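# Transfer four plates from gray tray to blue tray

## Task

Carry each of the four plates off the gray tray and set it down flat on the blue tray. Leave the gray tray the way it started. A plate counts only if it stays put on its own once the robot lets go, so release suction and pull the tool away at the end.

## Robot and tools

Robot: one UR7e-type arm with six revolute joints (shoulder pan, shoulder lift, elbow, wrist 1, wrist 2, wrist 3) and a suction cup instead of fingers. The controlled point is the cup point: the centre of the cup's rim when nothing touches it. The cup faces along the cup point's own +z axis, so a quaternion that points that axis straight down is needed for picking plates from above. From about 7 cm behind the rim, the tool body and wrist camera stick out up to about 8 cm sideways, so leave room for them near tray walls and other plates.

Frame: every pose is in the scene frame. The origin sits on the table top under the arm base, +z is up, and +y is to the left when facing along +x. Positions are in metres. Orientations are quaternions written w first (qw, qx, qy, qz). The base may be slightly tilted, and the reported position can be a little off, more so at long reach.

The row: every motion command is a row of 8 numbers: x, y, z, qw, qx, qy, qz, suction. This is an absolute target pose for the cup point, not an offset. Suction is in [-1, 1]: 1 asks for full vacuum (about 55 kPa below ambient), smaller positive values ask for that share of it, and 0.05 or less switches it off. Suction keeps its last value until changed. Send the intended quaternion in every row; copying the reported one can carry drift.

execute_actions(actions): a list of actions. Each action is a list of up to 15 rows, one row per 1/30 s step; if fewer than 15 rows are given, the last one repeats to fill the 15 steps. An empty list just returns the current state and images. Each target must lie within 0.6 m of the cup point's position at the start of that action, measured along each of the cup point's current axes; a bad first action rejects the whole call without motion. Each step the command is clipped to 100 mm and 16 degrees from the measured pose, and the arm then stops at that clipped pose, so far targets need several actions. Motion trails commands by about 0.17 s. If position and orientation conflict, position wins.

move(target, speed, stop_force, blocking): drives the cup point in a straight line toward one 8-number row (an absolute pose). The suction value is applied at the start. speed is in m/s, 0.002 to 0.5 (default 0.25); turning rate is capped at twice that value in rad/s. The path lasts 0.5 to 10 s and is cut off at 10 s. It does not avoid obstacles, and the real arm can lag, stray or overshoot the speed, especially near full stretch. stop_force, in N from 9 to 40, ends the path when the wrist sensor sees that much extra push along the direction to the target for two steps; the arm then backs up two steps and holds. Use it with a very low speed when lowering onto a plate, and leave it out when lifting away from a surface you are pressing. It is not reliable on moves that also rotate, and it cannot be used in the first 0.2 s of a scene or with blocking=false. With blocking=false the result comes after 0.5 s while motion continues; other motion commands are then refused until wait or stop shows it has ended. The result adds a move: line: done, contact, off_target, moving, held or fault, plus limits such as paced (pose clipped) or held (some steps blocked), and the distance left to target.

wait(seconds): 0 to 10; lets time pass holding the last command, returns early if a running move finishes. stop(): brakes a running move; the arm needs some distance to stop. zoom_image(camera, region): camera is cam_head_left (896x504), cam_head_right (896x504) or cam_wrist (504x504); region is [x0, y0, x1, y1] in pixels from the top-left, at most 504 by 504. read_manual(section): only "licences"; no motion. finished_scene(scene): pass the current scene number to end it for good once the plates are placed and the tool is clear.

Results: a state line with cup point position, quaternion, linear and angular velocity; Joint positions from base outward; Hand target (where the controller is currently heading); Wrist force and Wrist torque [x y z] in the cup point's axes (pressing into a surface gives force pointing back into the arm; offsets up to about 4 N, noise up to about 2.4 N, saturation near 50 N; "no reading" is normal at the start); suction_measured and part_present. A "pose unreachable" line means the clearance check altered or blocked the command.

Gripping: switch suction on and press the 29 mm rim flat onto a smooth part of a plate so it seals all round; edges, holes or seams under the rim leak. A good seal reads up to 0.15 below the commanded value; part_present turns 1 at 0.50 and back to 0 below 0.45. Under vacuum the cup shortens, so the plate rides up to about 10 mm nearer the tool. Vacuum alone may lift a plate. To release, set the plate down resting on the blue tray, turn suction off, then rise at least 15 mm. A cup sealed to the table pins the tool until suction is off.

Avoid: pushing past contact with the stiff arm; hard or fast touches; any force of 150 N or joint torque at its limit (shoulder and elbow 138 N m, wrists 25.7 N m), which freezes the arm for 10 s and drops the rest of the call; long loaded holds that heat motors (warning at 70 °C, braking at 85 °C); dropping, sliding or slamming plates; disturbing the gray tray; and anything leaving the table. Loose objects may occasionally get a small push from outside, so check plate positions before grasping.

Each tool is called as name([rows], argument=value, ...), one row to a line, values as JSON.

## Session

execute_actions(actions=[])

Scene clock: 0.00 s.
end_effector_position=(+0.4321, -0.0087, +0.3147) suction_measured=0.00 part_present=0 end_effector_quat_wxyz=(-0.003, +0.010, +1.000, -0.001) end_effector_velocity=(-0.000, +0.000, +0.000) end_effector_angular_velocity=(+0.000, +0.001, +0.000)
Joint positions: [-0.317 -1.724  2.04  -1.891 -1.571 -0.315]
Joint velocities: [ 0.     0.    -0.     0.001  0.    -0.   ]
Wrist force (N, on the end effector, along its own x y z axes, offset not removed): no reading
Wrist torque (N m, same axes, about the end effector's origin, offset not removed): no reading
Hand target: +0.432, -0.009, +0.315; -0.003, +0.010, +1.000, -0.001

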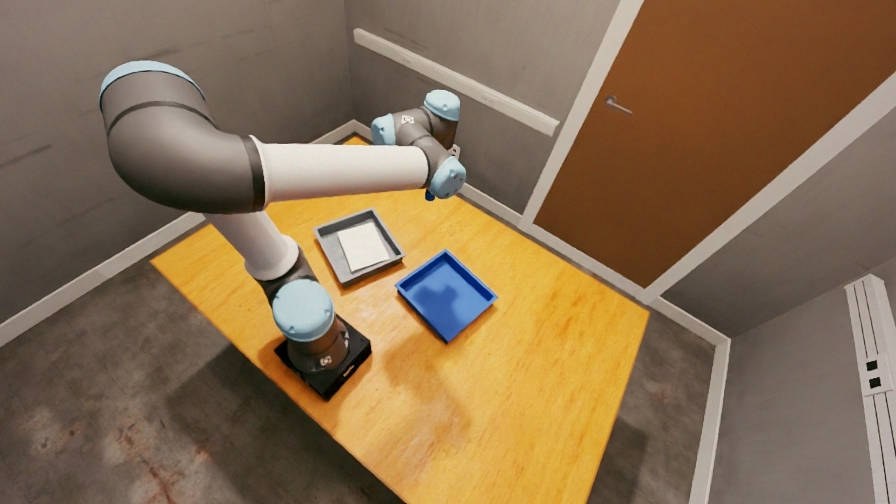

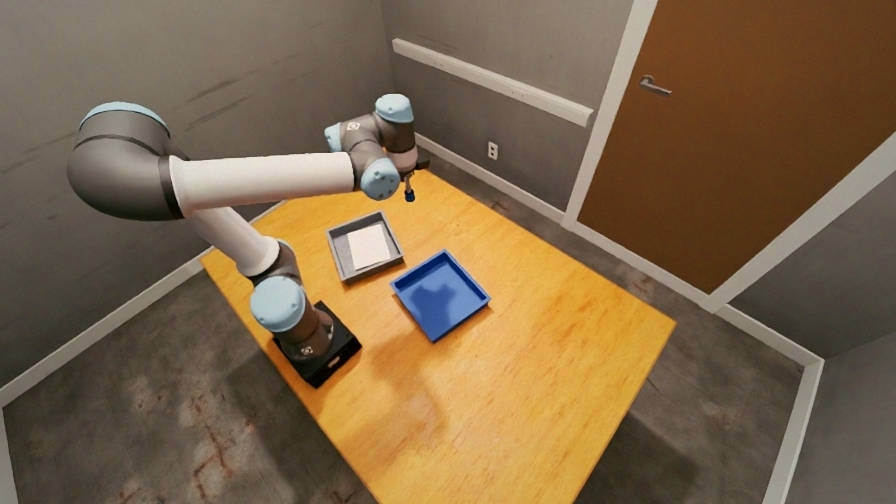

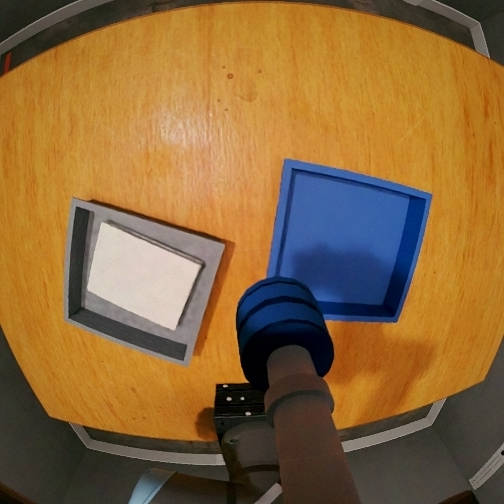

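move(target=[0.3,0.19,0.15,0,0,1,0,0])

Scene clock: 5.90 s.
end_effector_position=(+0.3007, +0.1904, +0.1498) suction_measured=0.00 part_present=0 end_effector_quat_wxyz=(+0.000, -0.000, +1.000, +0.001) end_effector_velocity=(-0.000, +0.002, -0.001) end_effector_angular_velocity=(-0.002, -0.002, -0.001)
Joint positions: [ 0.199 -1.651  2.493 -2.424 -1.57   0.181]
Joint velocities: [ 0.006  0.006  0.    -0.008 -0.002  0.008]
Wrist force (N, on the end effector, along its own x y z axes, offset not removed): [-1.9 0.0 1.4]
Wrist torque (N m, same axes, about the end effector's origin, offset not removed): [0.01 0.23 0.04]
Hand target: +0.301, +0.191, +0.150; +0.000, +0.000, +1.000, +0.001
Off the commanded pose: 0.001 m, 0 deg.
move: done

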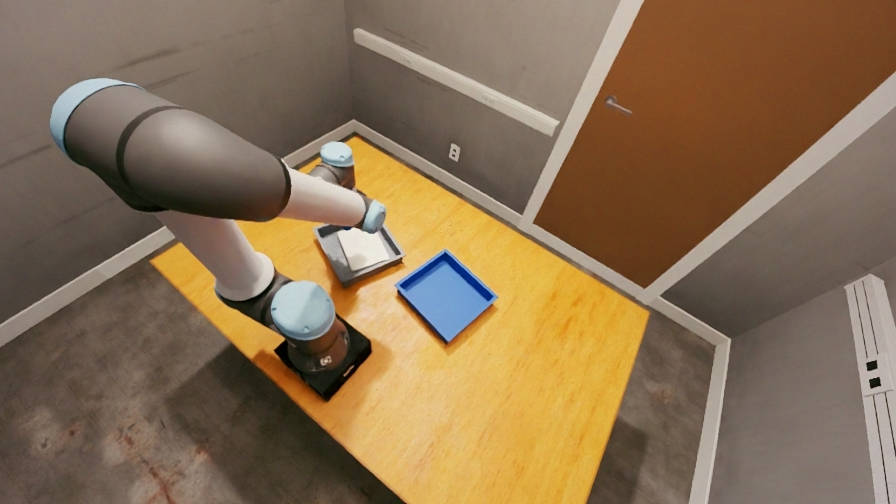

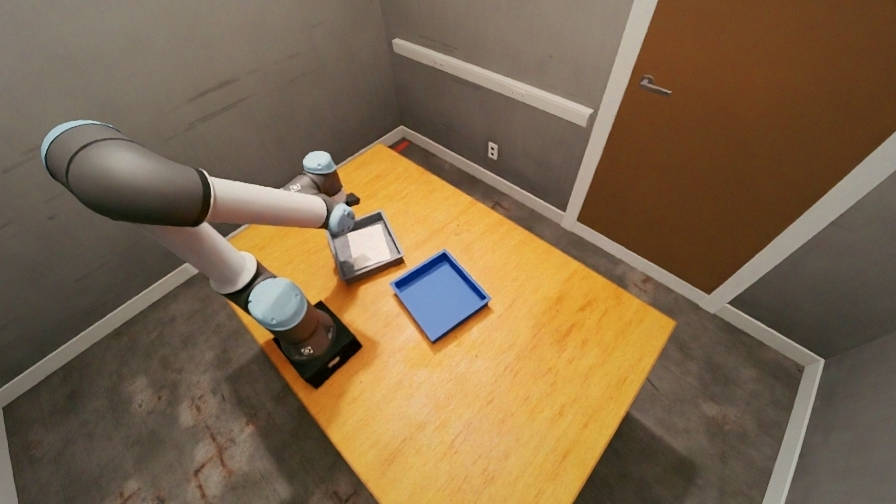

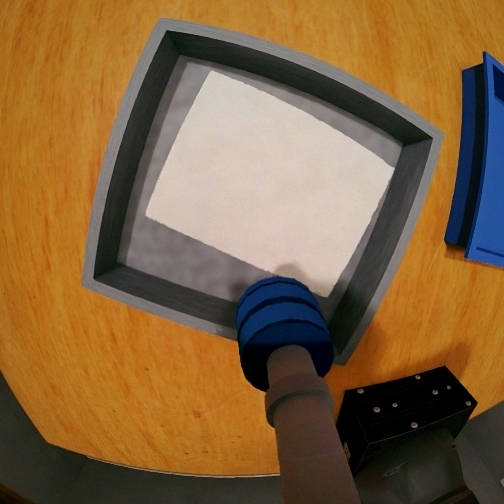

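move(target=[0.36,0.19,0.07,0,0,1,0,0])

Scene clock: 9.17 s.
end_effector_position=(+0.3601, +0.1899, +0.0701) suction_measured=0.00 part_present=0 end_effector_quat_wxyz=(-0.000, +0.000, +1.000, -0.000) end_effector_velocity=(+0.002, +0.000, -0.002) end_effector_angular_velocity=(+0.000, -0.001, -0.001)
Joint positions: [ 0.171 -1.289  2.427 -2.72  -1.572  0.153]
Joint velocities: [ 0.     0.008 -0.003 -0.005 -0.     0.002]
Wrist force (N, on the end effector, along its own x y z axes, offset not removed): [-0.4 1.7 0.6]
Wrist torque (N m, same axes, about the end effector's origin, offset not removed): [0.07 0.10 -0.03]
Hand target: +0.360, +0.190, +0.070; +0.000, -0.000, +1.000, -0.000
Off the commanded pose: 0.000 m, 0 deg.
move: done

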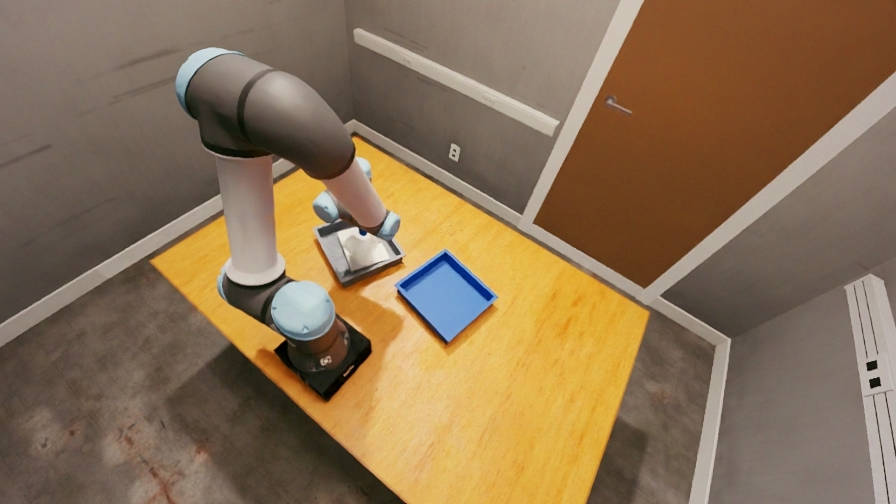

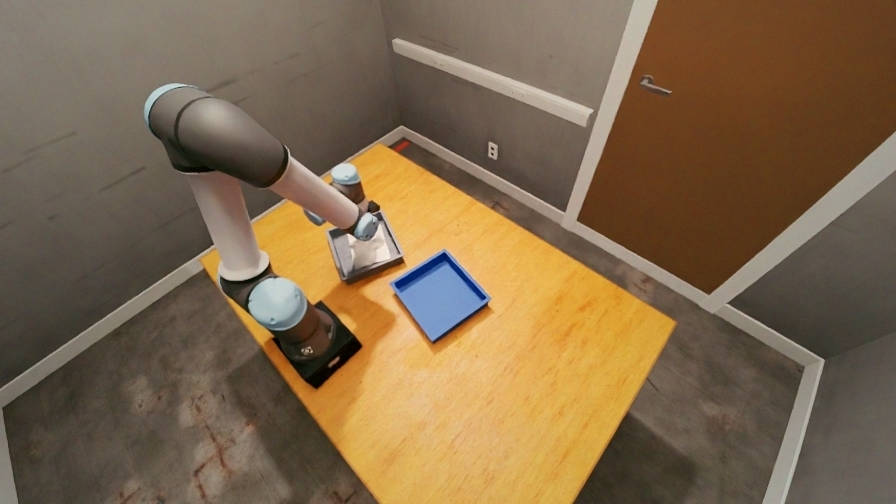

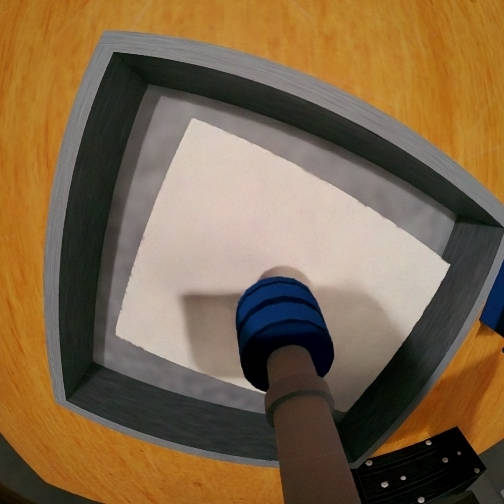

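move(target=[0.355,0.19,0.0,0,0,1,0,0], speed=0.015, stop_force=9)

Scene clock: 16.57 s.
end_effector_position=(+0.3565, +0.1900, +0.0193) suction_measured=0.00 part_present=0 end_effector_quat_wxyz=(-0.000, -0.000, +1.000, -0.000) end_effector_velocity=(-0.002, -0.000, +0.004) end_effector_angular_velocity=(-0.001, +0.007, -0.001)
Joint positions: [ 0.173 -1.117  2.447 -2.911 -1.572  0.154]
Joint velocities: [-0.    -0.015  0.     0.022 -0.     0.001]
Wrist force (N, on the end effector, along its own x y z axes, offset not removed): [-4.7 -0.1 -30.6]
Wrist torque (N m, same axes, about the end effector's origin, offset not removed): [-0.01 0.26 0.02]
Hand target: +0.357, +0.190, +0.020; -0.000, +0.000, +1.000, -0.000
Off the commanded pose: 0.019 m, 0 deg.
move: contact

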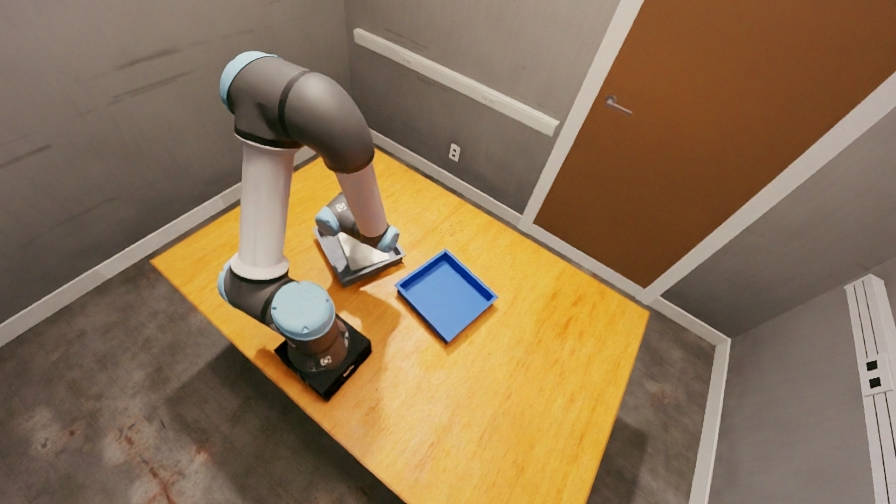

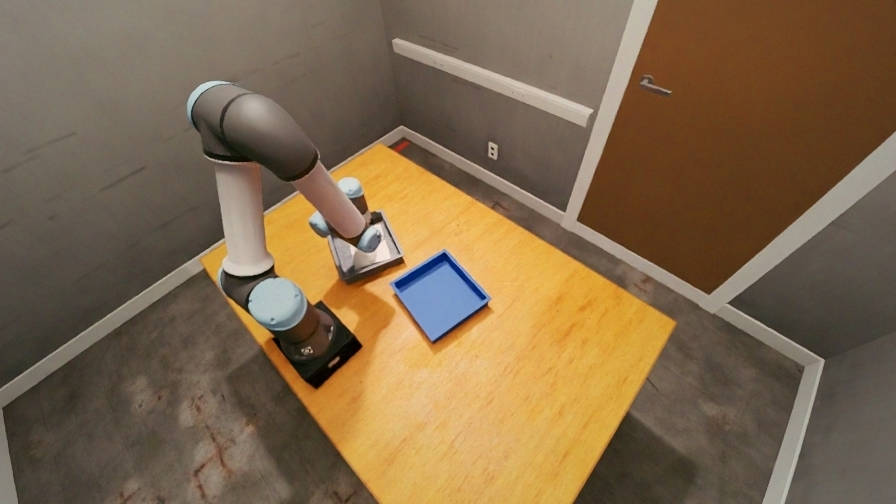

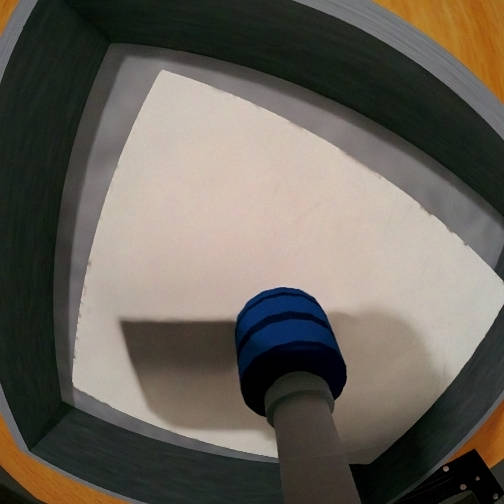

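Bottom-out at 0.020; top about 0.030.

execute_actions([
  [[0.3565,0.19,0.022,0,0,1,0,1]],
  [[0.3565,0.19,0.022,0,0,1,0,1]],
])

move(target=[0.3565,0.19,0.035,0,0,1,0,1], speed=0.02)

wait(seconds=2)

move(target=[0.3565,0.19,0.1,0,0,1,0,1], speed=0.1)

zoom_image(camera="cam_head_right", region=[290,180,510,350])

Scene clock: 22.20 s.
end_effector_position=(+0.3565, +0.1900, +0.0220) suction_measured=0.96 part_present=1 end_effector_quat_wxyz=(+0.000, +0.000, +1.000, -0.000) end_effector_velocity=(+0.001, +0.000, +0.000) end_effector_angular_velocity=(+0.000, -0.002, -0.001)
Joint positions: [ 0.173 -1.127  2.447 -2.901 -1.572  0.154]
Joint velocities: [ 0.    -0.001 -0.    -0.001 -0.     0.001]
Wrist force (N, on the end effector, along its own x y z axes, offset not removed): [-2.2 0.1 2.1]
Wrist torque (N m, same axes, about the end effector's origin, offset not removed): [-0.09 0.27 0.13]
Hand target: +0.357, +0.190, +0.022; -0.000, -0.000, +1.000, +0.000
Off the commanded pose: 0.000 m, 0 deg.

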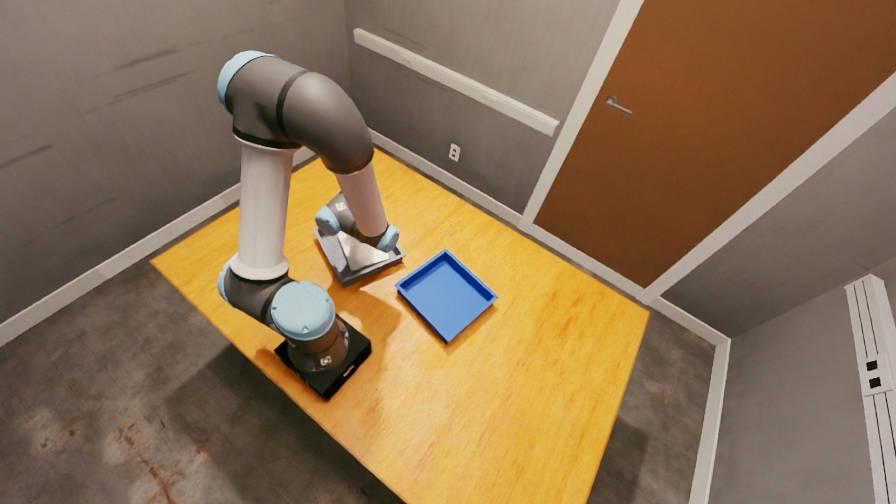

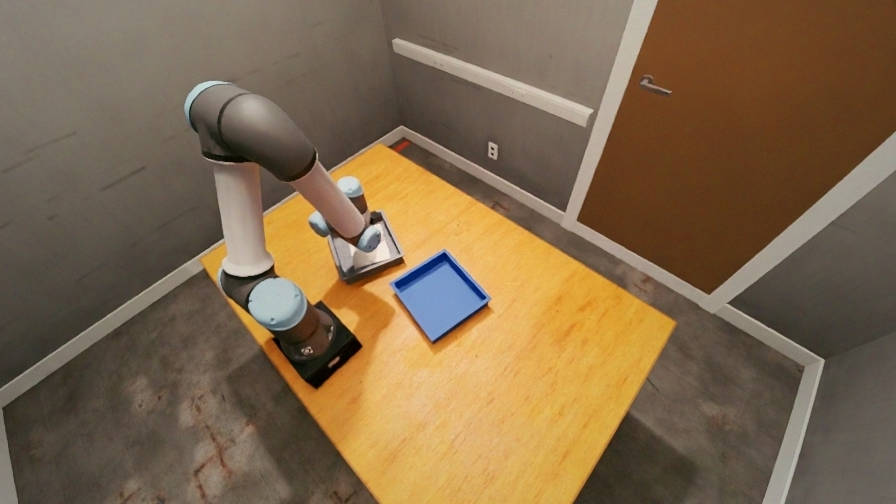

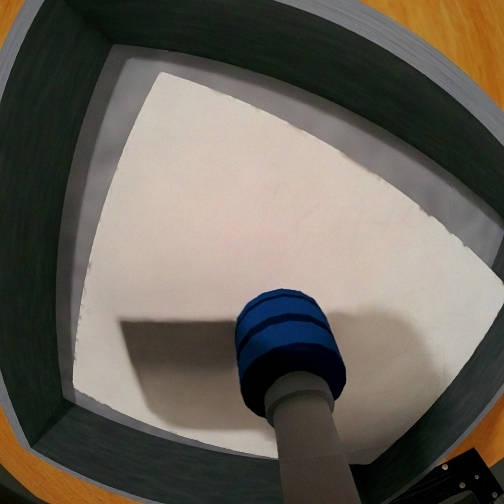

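Scene clock: 23.13 s.
end_effector_position=(+0.3565, +0.1900, +0.0348) suction_measured=0.99 part_present=1 end_effector_quat_wxyz=(+0.000, +0.000, +1.000, -0.000) end_effector_velocity=(+0.001, +0.000, +0.003) end_effector_angular_velocity=(+0.001, -0.003, -0.000)
Joint positions: [ 0.173 -1.173  2.446 -2.855 -1.572  0.154]
Joint velocities: [-0.    -0.008 -0.001  0.006  0.    -0.   ]
Wrist force (N, on the end effector, along its own x y z axes, offset not removed): [-1.4 1.5 1.2]
Wrist torque (N m, same axes, about the end effector's origin, offset not removed): [0.15 0.33 0.02]
Hand target: +0.356, +0.190, +0.035; +0.000, -0.000, +1.000, +0.000
Off the commanded pose: 0.000 m, 0 deg.
move: done

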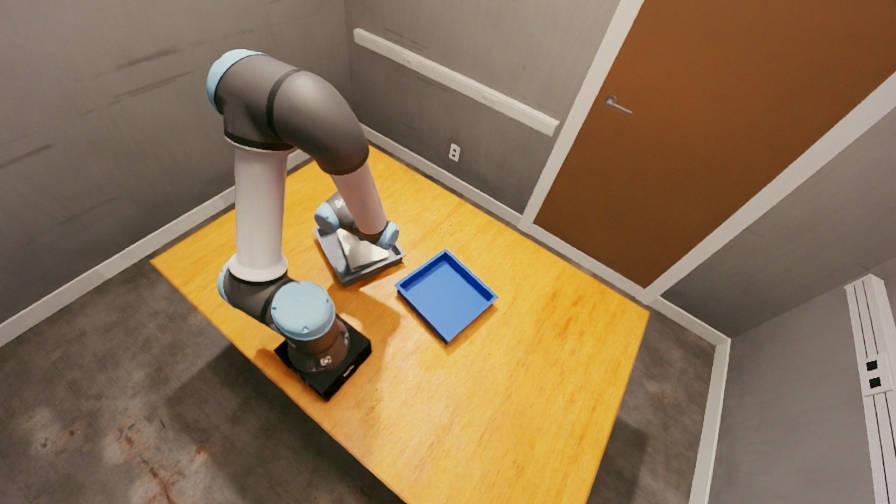

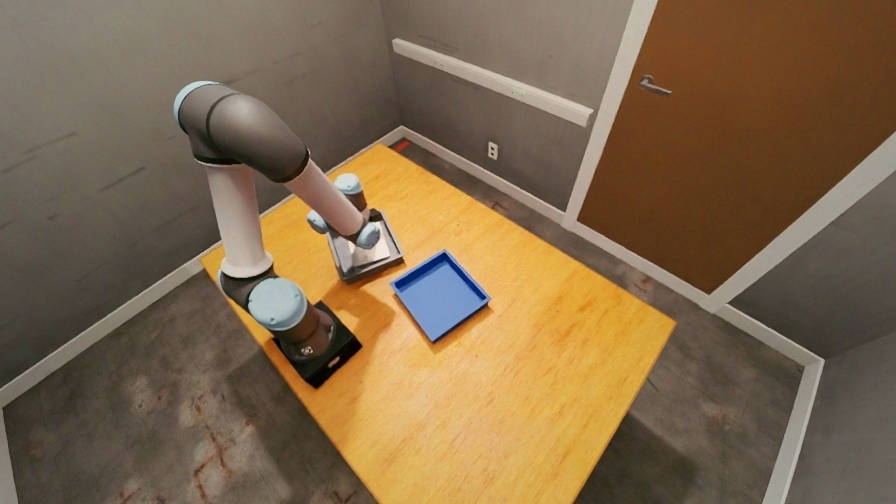

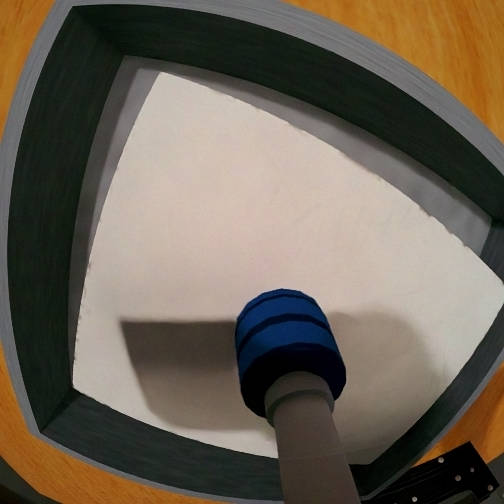

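Scene clock: 25.13 s.
end_effector_position=(+0.3565, +0.1900, +0.0350) suction_measured=0.98 part_present=1 end_effector_quat_wxyz=(+0.000, +0.000, +1.000, +0.000) end_effector_velocity=(+0.000, -0.000, -0.000) end_effector_angular_velocity=(+0.000, +0.001, -0.001)
Joint positions: [ 0.173 -1.173  2.446 -2.854 -1.572  0.154]
Joint velocities: [-0.001  0.001 -0.     0.     0.     0.   ]
Wrist force (N, on the end effector, along its own x y z axes, offset not removed): [-1.4 0.9 1.0]
Wrist torque (N m, same axes, about the end effector's origin, offset not removed): [0.05 0.09 0.08]
Hand target: +0.356, +0.190, +0.035; +0.000, -0.000, +1.000, +0.000
Off the commanded pose: 0.000 m, 0 deg.
wait: 2.00 s; at rest by 0.17 s

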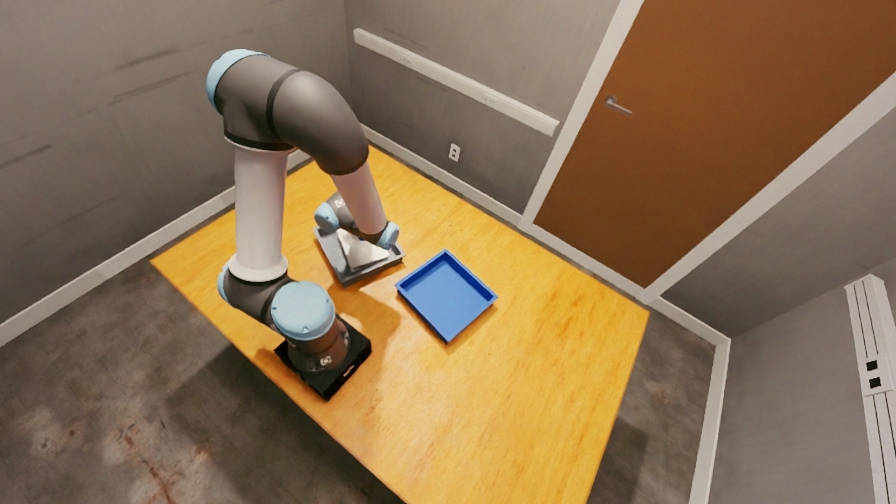

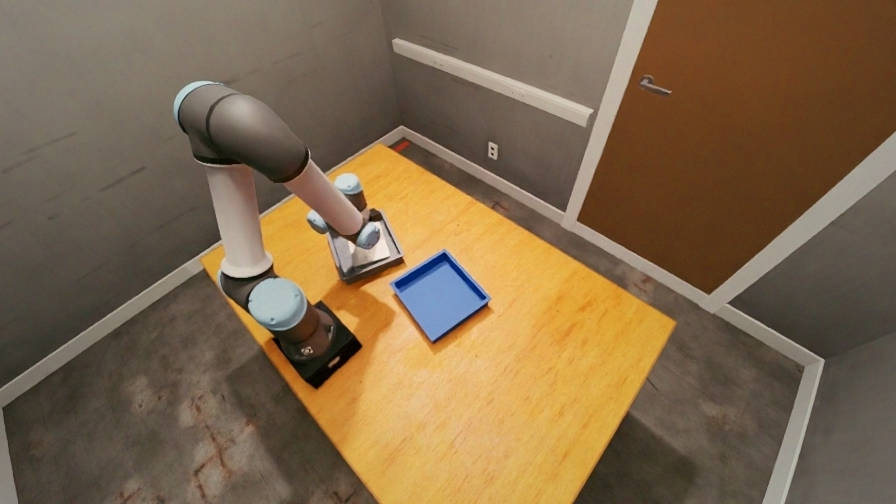

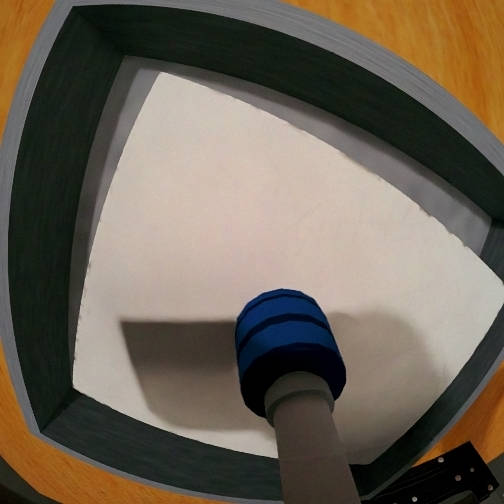

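Scene clock: 26.27 s.
end_effector_position=(+0.3563, +0.1901, +0.0999) suction_measured=0.99 part_present=1 end_effector_quat_wxyz=(+0.000, -0.000, +1.000, +0.000) end_effector_velocity=(+0.000, -0.000, +0.002) end_effector_angular_velocity=(+0.000, -0.001, -0.000)
Joint positions: [ 0.173 -1.389  2.418 -2.611 -1.572  0.155]
Joint velocities: [-0.001 -0.006 -0.002  0.007  0.    -0.001]
Wrist force (N, on the end effector, along its own x y z axes, offset not removed): [-1.3 1.4 1.2]
Wrist torque (N m, same axes, about the end effector's origin, offset not removed): [0.08 0.22 0.06]
Hand target: +0.356, +0.190, +0.100; +0.000, +0.000, +1.000, +0.000
Off the commanded pose: 0.000 m, 0 deg.
move: done

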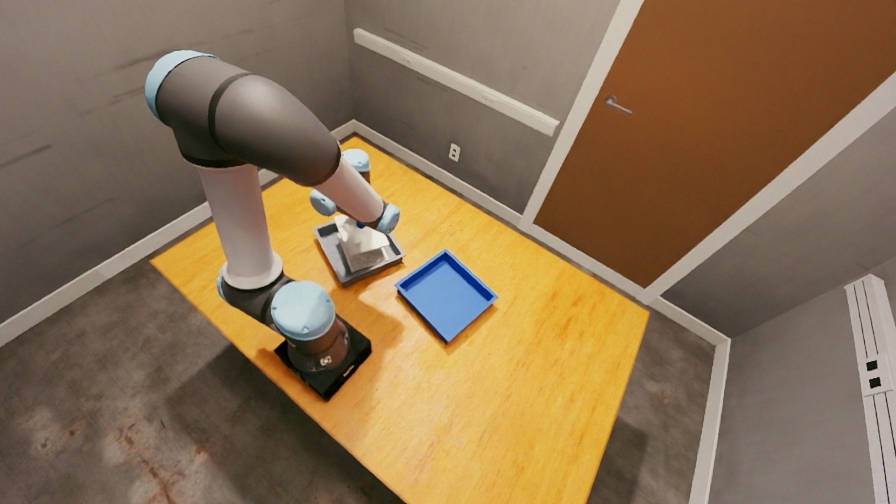

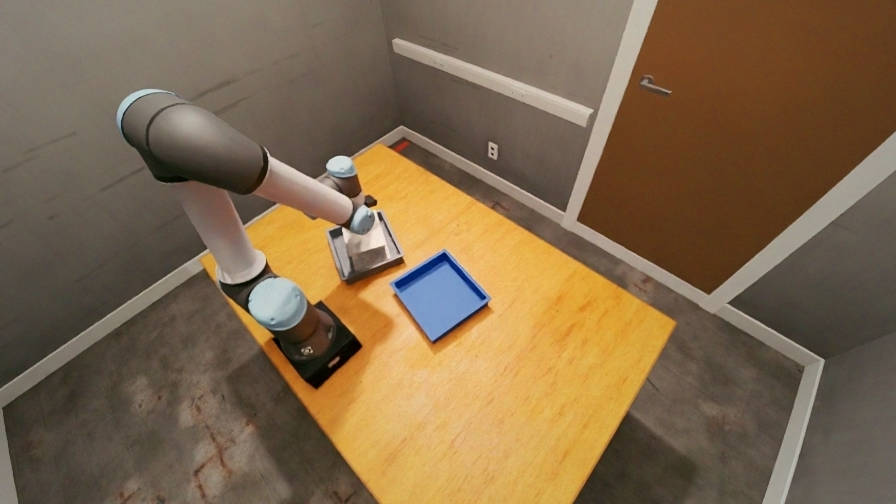

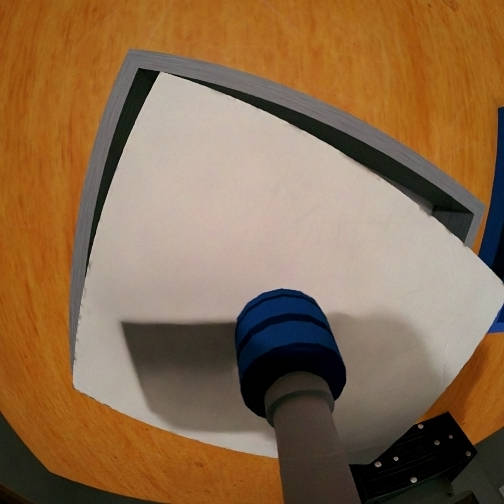

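Region (290, 180, 510, 350) of cam_head_right's 896x504 image, scaled by 2.291, with more detail than that image has; it fills the top 389 rows of this view, and the rest is white.

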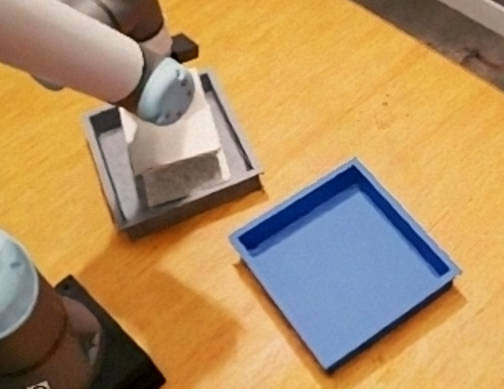

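move(target=[0.405,-0.13,0.085,0,-0.122,0.9925,0,1])

Scene clock: 31.73 s.
end_effector_position=(+0.4044, -0.1309, +0.0851) suction_measured=1.00 part_present=1 end_effector_quat_wxyz=(-0.001, -0.122, +0.993, -0.002) end_effector_velocity=(+0.001, -0.002, +0.000) end_effector_angular_velocity=(-0.001, -0.002, +0.001)
Joint positions: [-0.615 -1.307  2.37  -2.644 -1.567 -0.878]
Joint velocities: [-0.002  0.002 -0.003 -0.001  0.001 -0.003]
Wrist force (N, on the end effector, along its own x y z axes, offset not removed): [-2.2 0.2 -1.7]
Wrist torque (N m, same axes, about the end effector's origin, offset not removed): [-0.06 0.23 0.02]
Hand target: +0.404, -0.131, +0.085; -0.001, -0.122, +0.993, -0.002
Off the commanded pose: 0.001 m, 0 deg.
move: done

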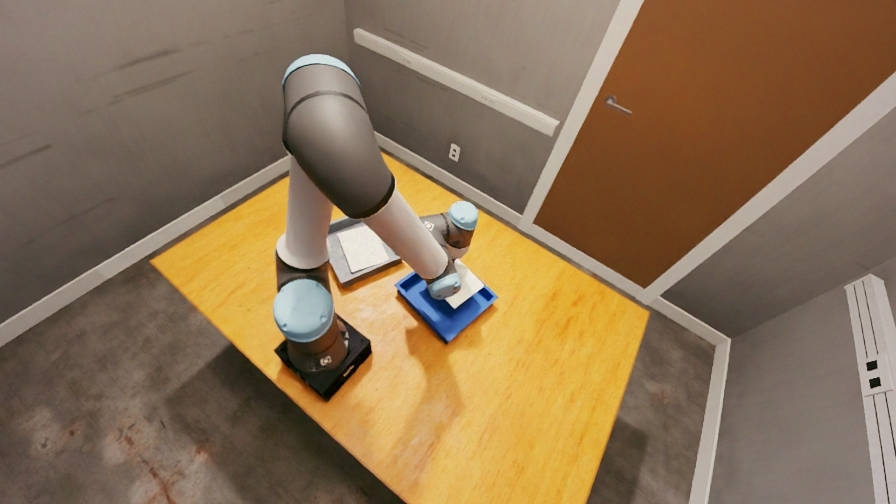

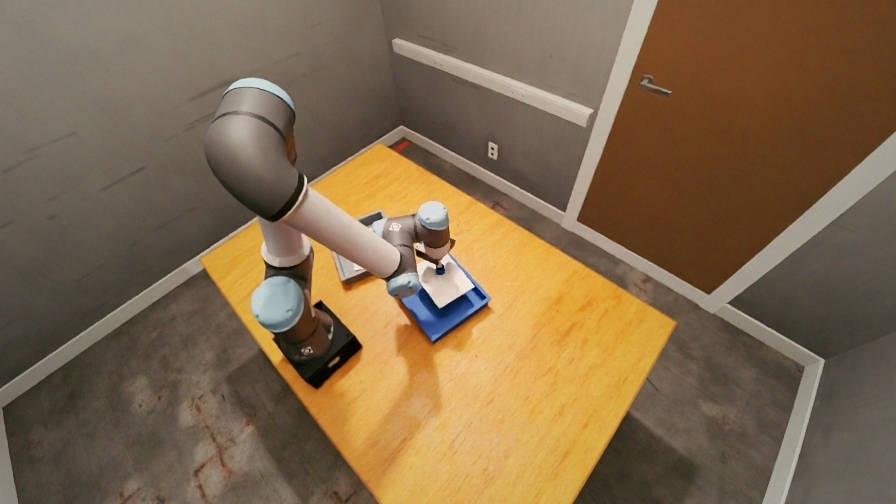

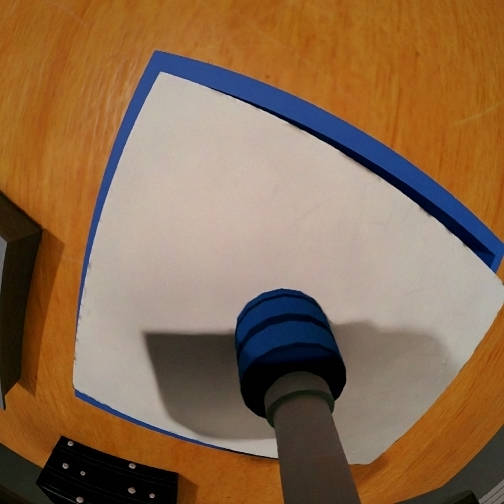

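move(target=[0.395,-0.13,0.04,0,-0.122,0.9925,0,1], speed=0.08)

Scene clock: 34.27 s.
end_effector_position=(+0.3951, -0.1301, +0.0401) suction_measured=1.00 part_present=1 end_effector_quat_wxyz=(-0.000, -0.122, +0.993, -0.000) end_effector_velocity=(+0.000, -0.000, -0.001) end_effector_angular_velocity=(-0.002, -0.002, -0.000)
Joint positions: [-0.629 -1.178  2.412 -2.813 -1.564 -0.892]
Joint velocities: [-0.     0.004  0.001 -0.007  0.     0.   ]
Wrist force (N, on the end effector, along its own x y z axes, offset not removed): [-2.8 2.7 0.3]
Wrist torque (N m, same axes, about the end effector's origin, offset not removed): [0.23 0.35 -0.07]
Hand target: +0.395, -0.130, +0.040; -0.000, -0.122, +0.993, -0.000
Off the commanded pose: 0.000 m, 0 deg.
move: done

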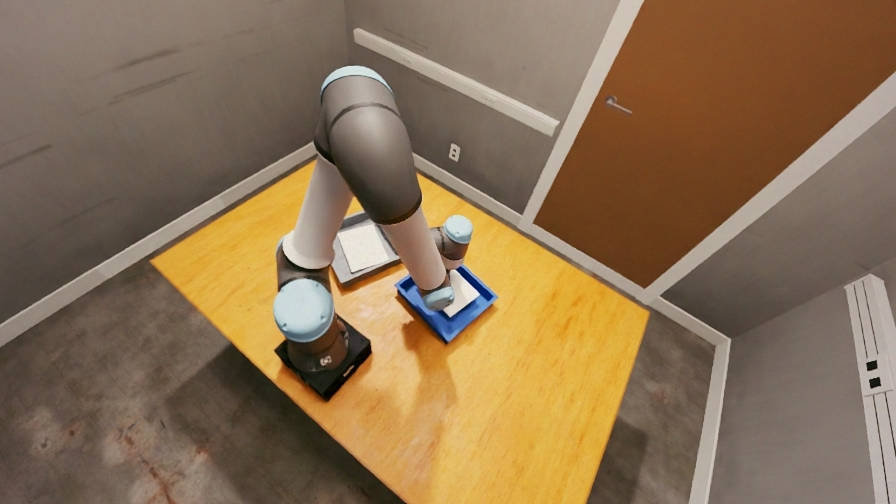

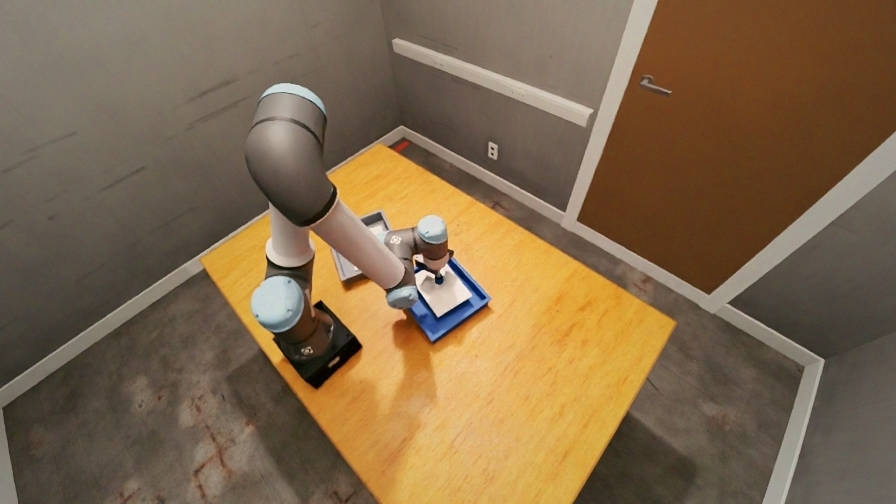

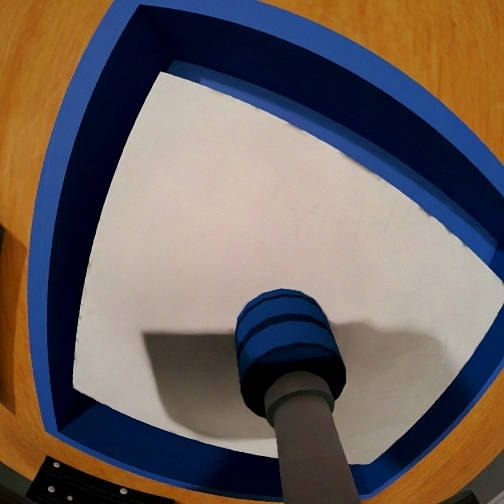

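move(target=[0.395,-0.125,0.014,0,-0.122,0.9925,0,1], speed=0.05)

move(target=[0.395,-0.125,-0.01,0,-0.122,0.9925,0,1], speed=0.005, stop_force=9)

Scene clock: 39.30 s.
end_effector_position=(+0.3950, -0.1250, +0.0141) suction_measured=0.99 part_present=1 end_effector_quat_wxyz=(+0.000, -0.122, +0.993, +0.000) end_effector_velocity=(-0.000, +0.001, -0.002) end_effector_angular_velocity=(+0.000, +0.001, -0.001)
Joint positions: [-0.618 -1.092  2.418 -2.906 -1.564 -0.881]
Joint velocities: [ 0.001  0.007 -0.    -0.006 -0.     0.002]
Wrist force (N, on the end effector, along its own x y z axes, offset not removed): [-0.5 -1.0 0.9]
Wrist torque (N m, same axes, about the end effector's origin, offset not removed): [-0.23 0.11 -0.13]
Hand target: +0.395, -0.125, +0.014; +0.000, -0.122, +0.993, +0.000
Off the commanded pose: 0.000 m, 0 deg.
move: done

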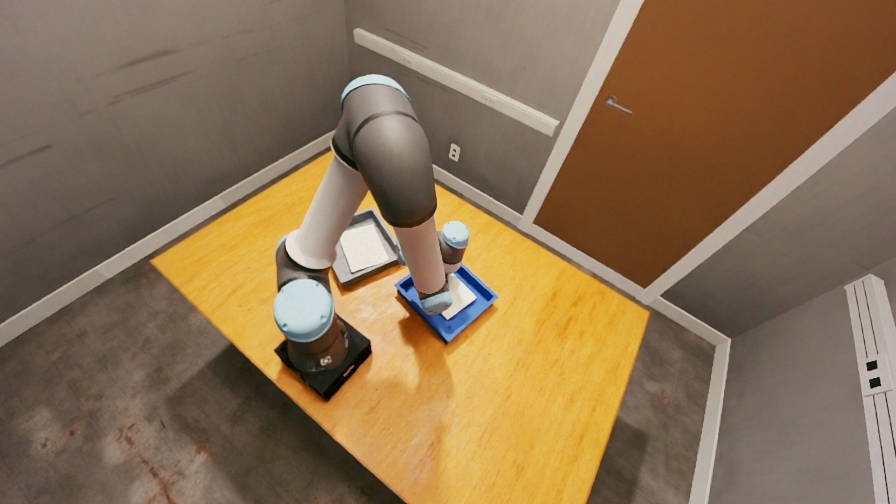

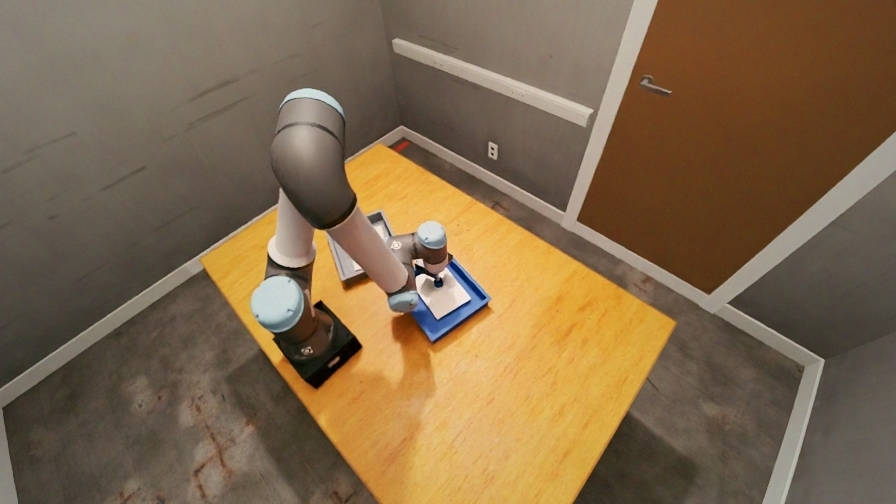

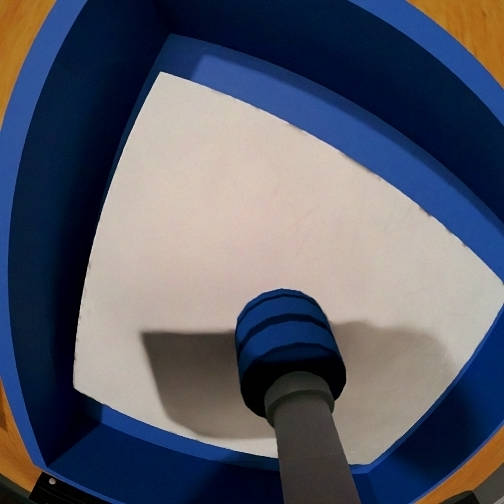

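Scene clock: 42.47 s.
end_effector_position=(+0.3951, -0.1251, +0.0001) suction_measured=0.99 part_present=1 end_effector_quat_wxyz=(+0.000, -0.122, +0.993, -0.000) end_effector_velocity=(-0.000, +0.000, +0.001) end_effector_angular_velocity=(+0.002, +0.002, -0.001)
Joint positions: [-0.618 -1.043  2.416 -2.953 -1.564 -0.881]
Joint velocities: [-0.001 -0.006  0.     0.008  0.    -0.   ]
Wrist force (N, on the end effector, along its own x y z axes, offset not removed): [2.2 4.6 -24.8]
Wrist torque (N m, same axes, about the end effector's origin, offset not removed): [0.41 -0.01 -0.02]
Hand target: +0.395, -0.125, +0.000; +0.000, -0.122, +0.993, +0.000
Off the commanded pose: 0.010 m, 0 deg.
move: contact

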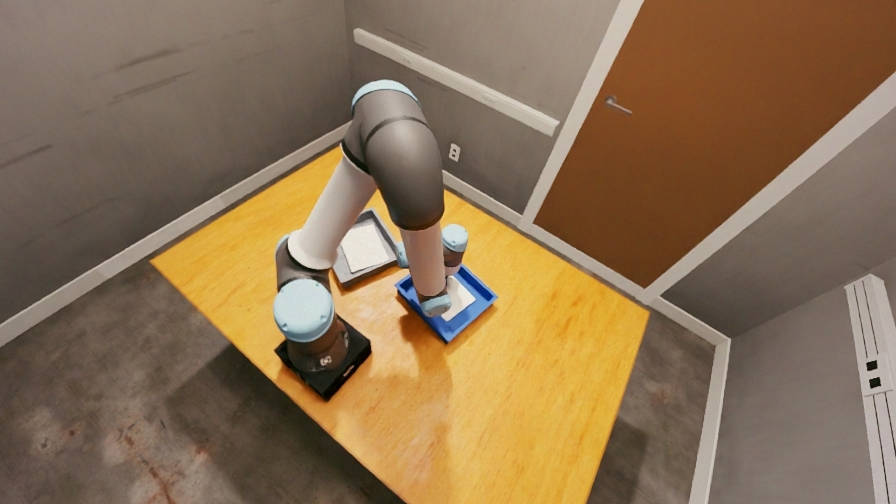

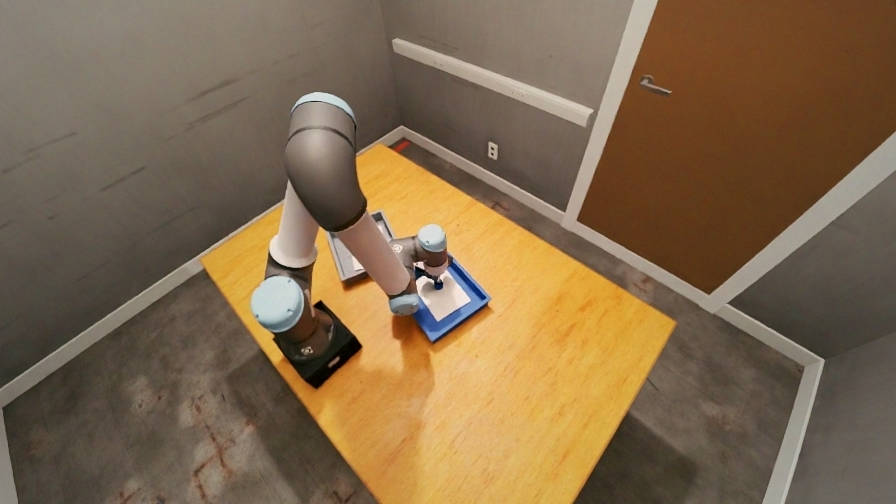

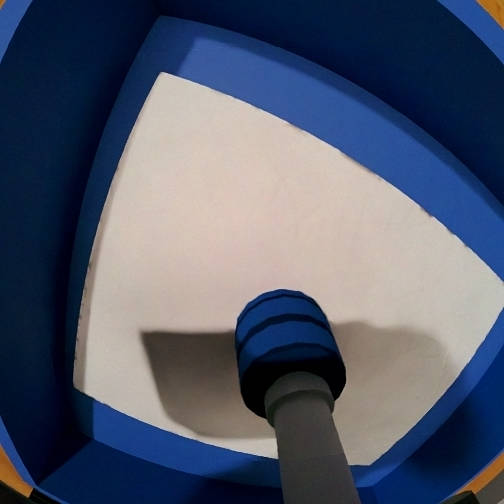

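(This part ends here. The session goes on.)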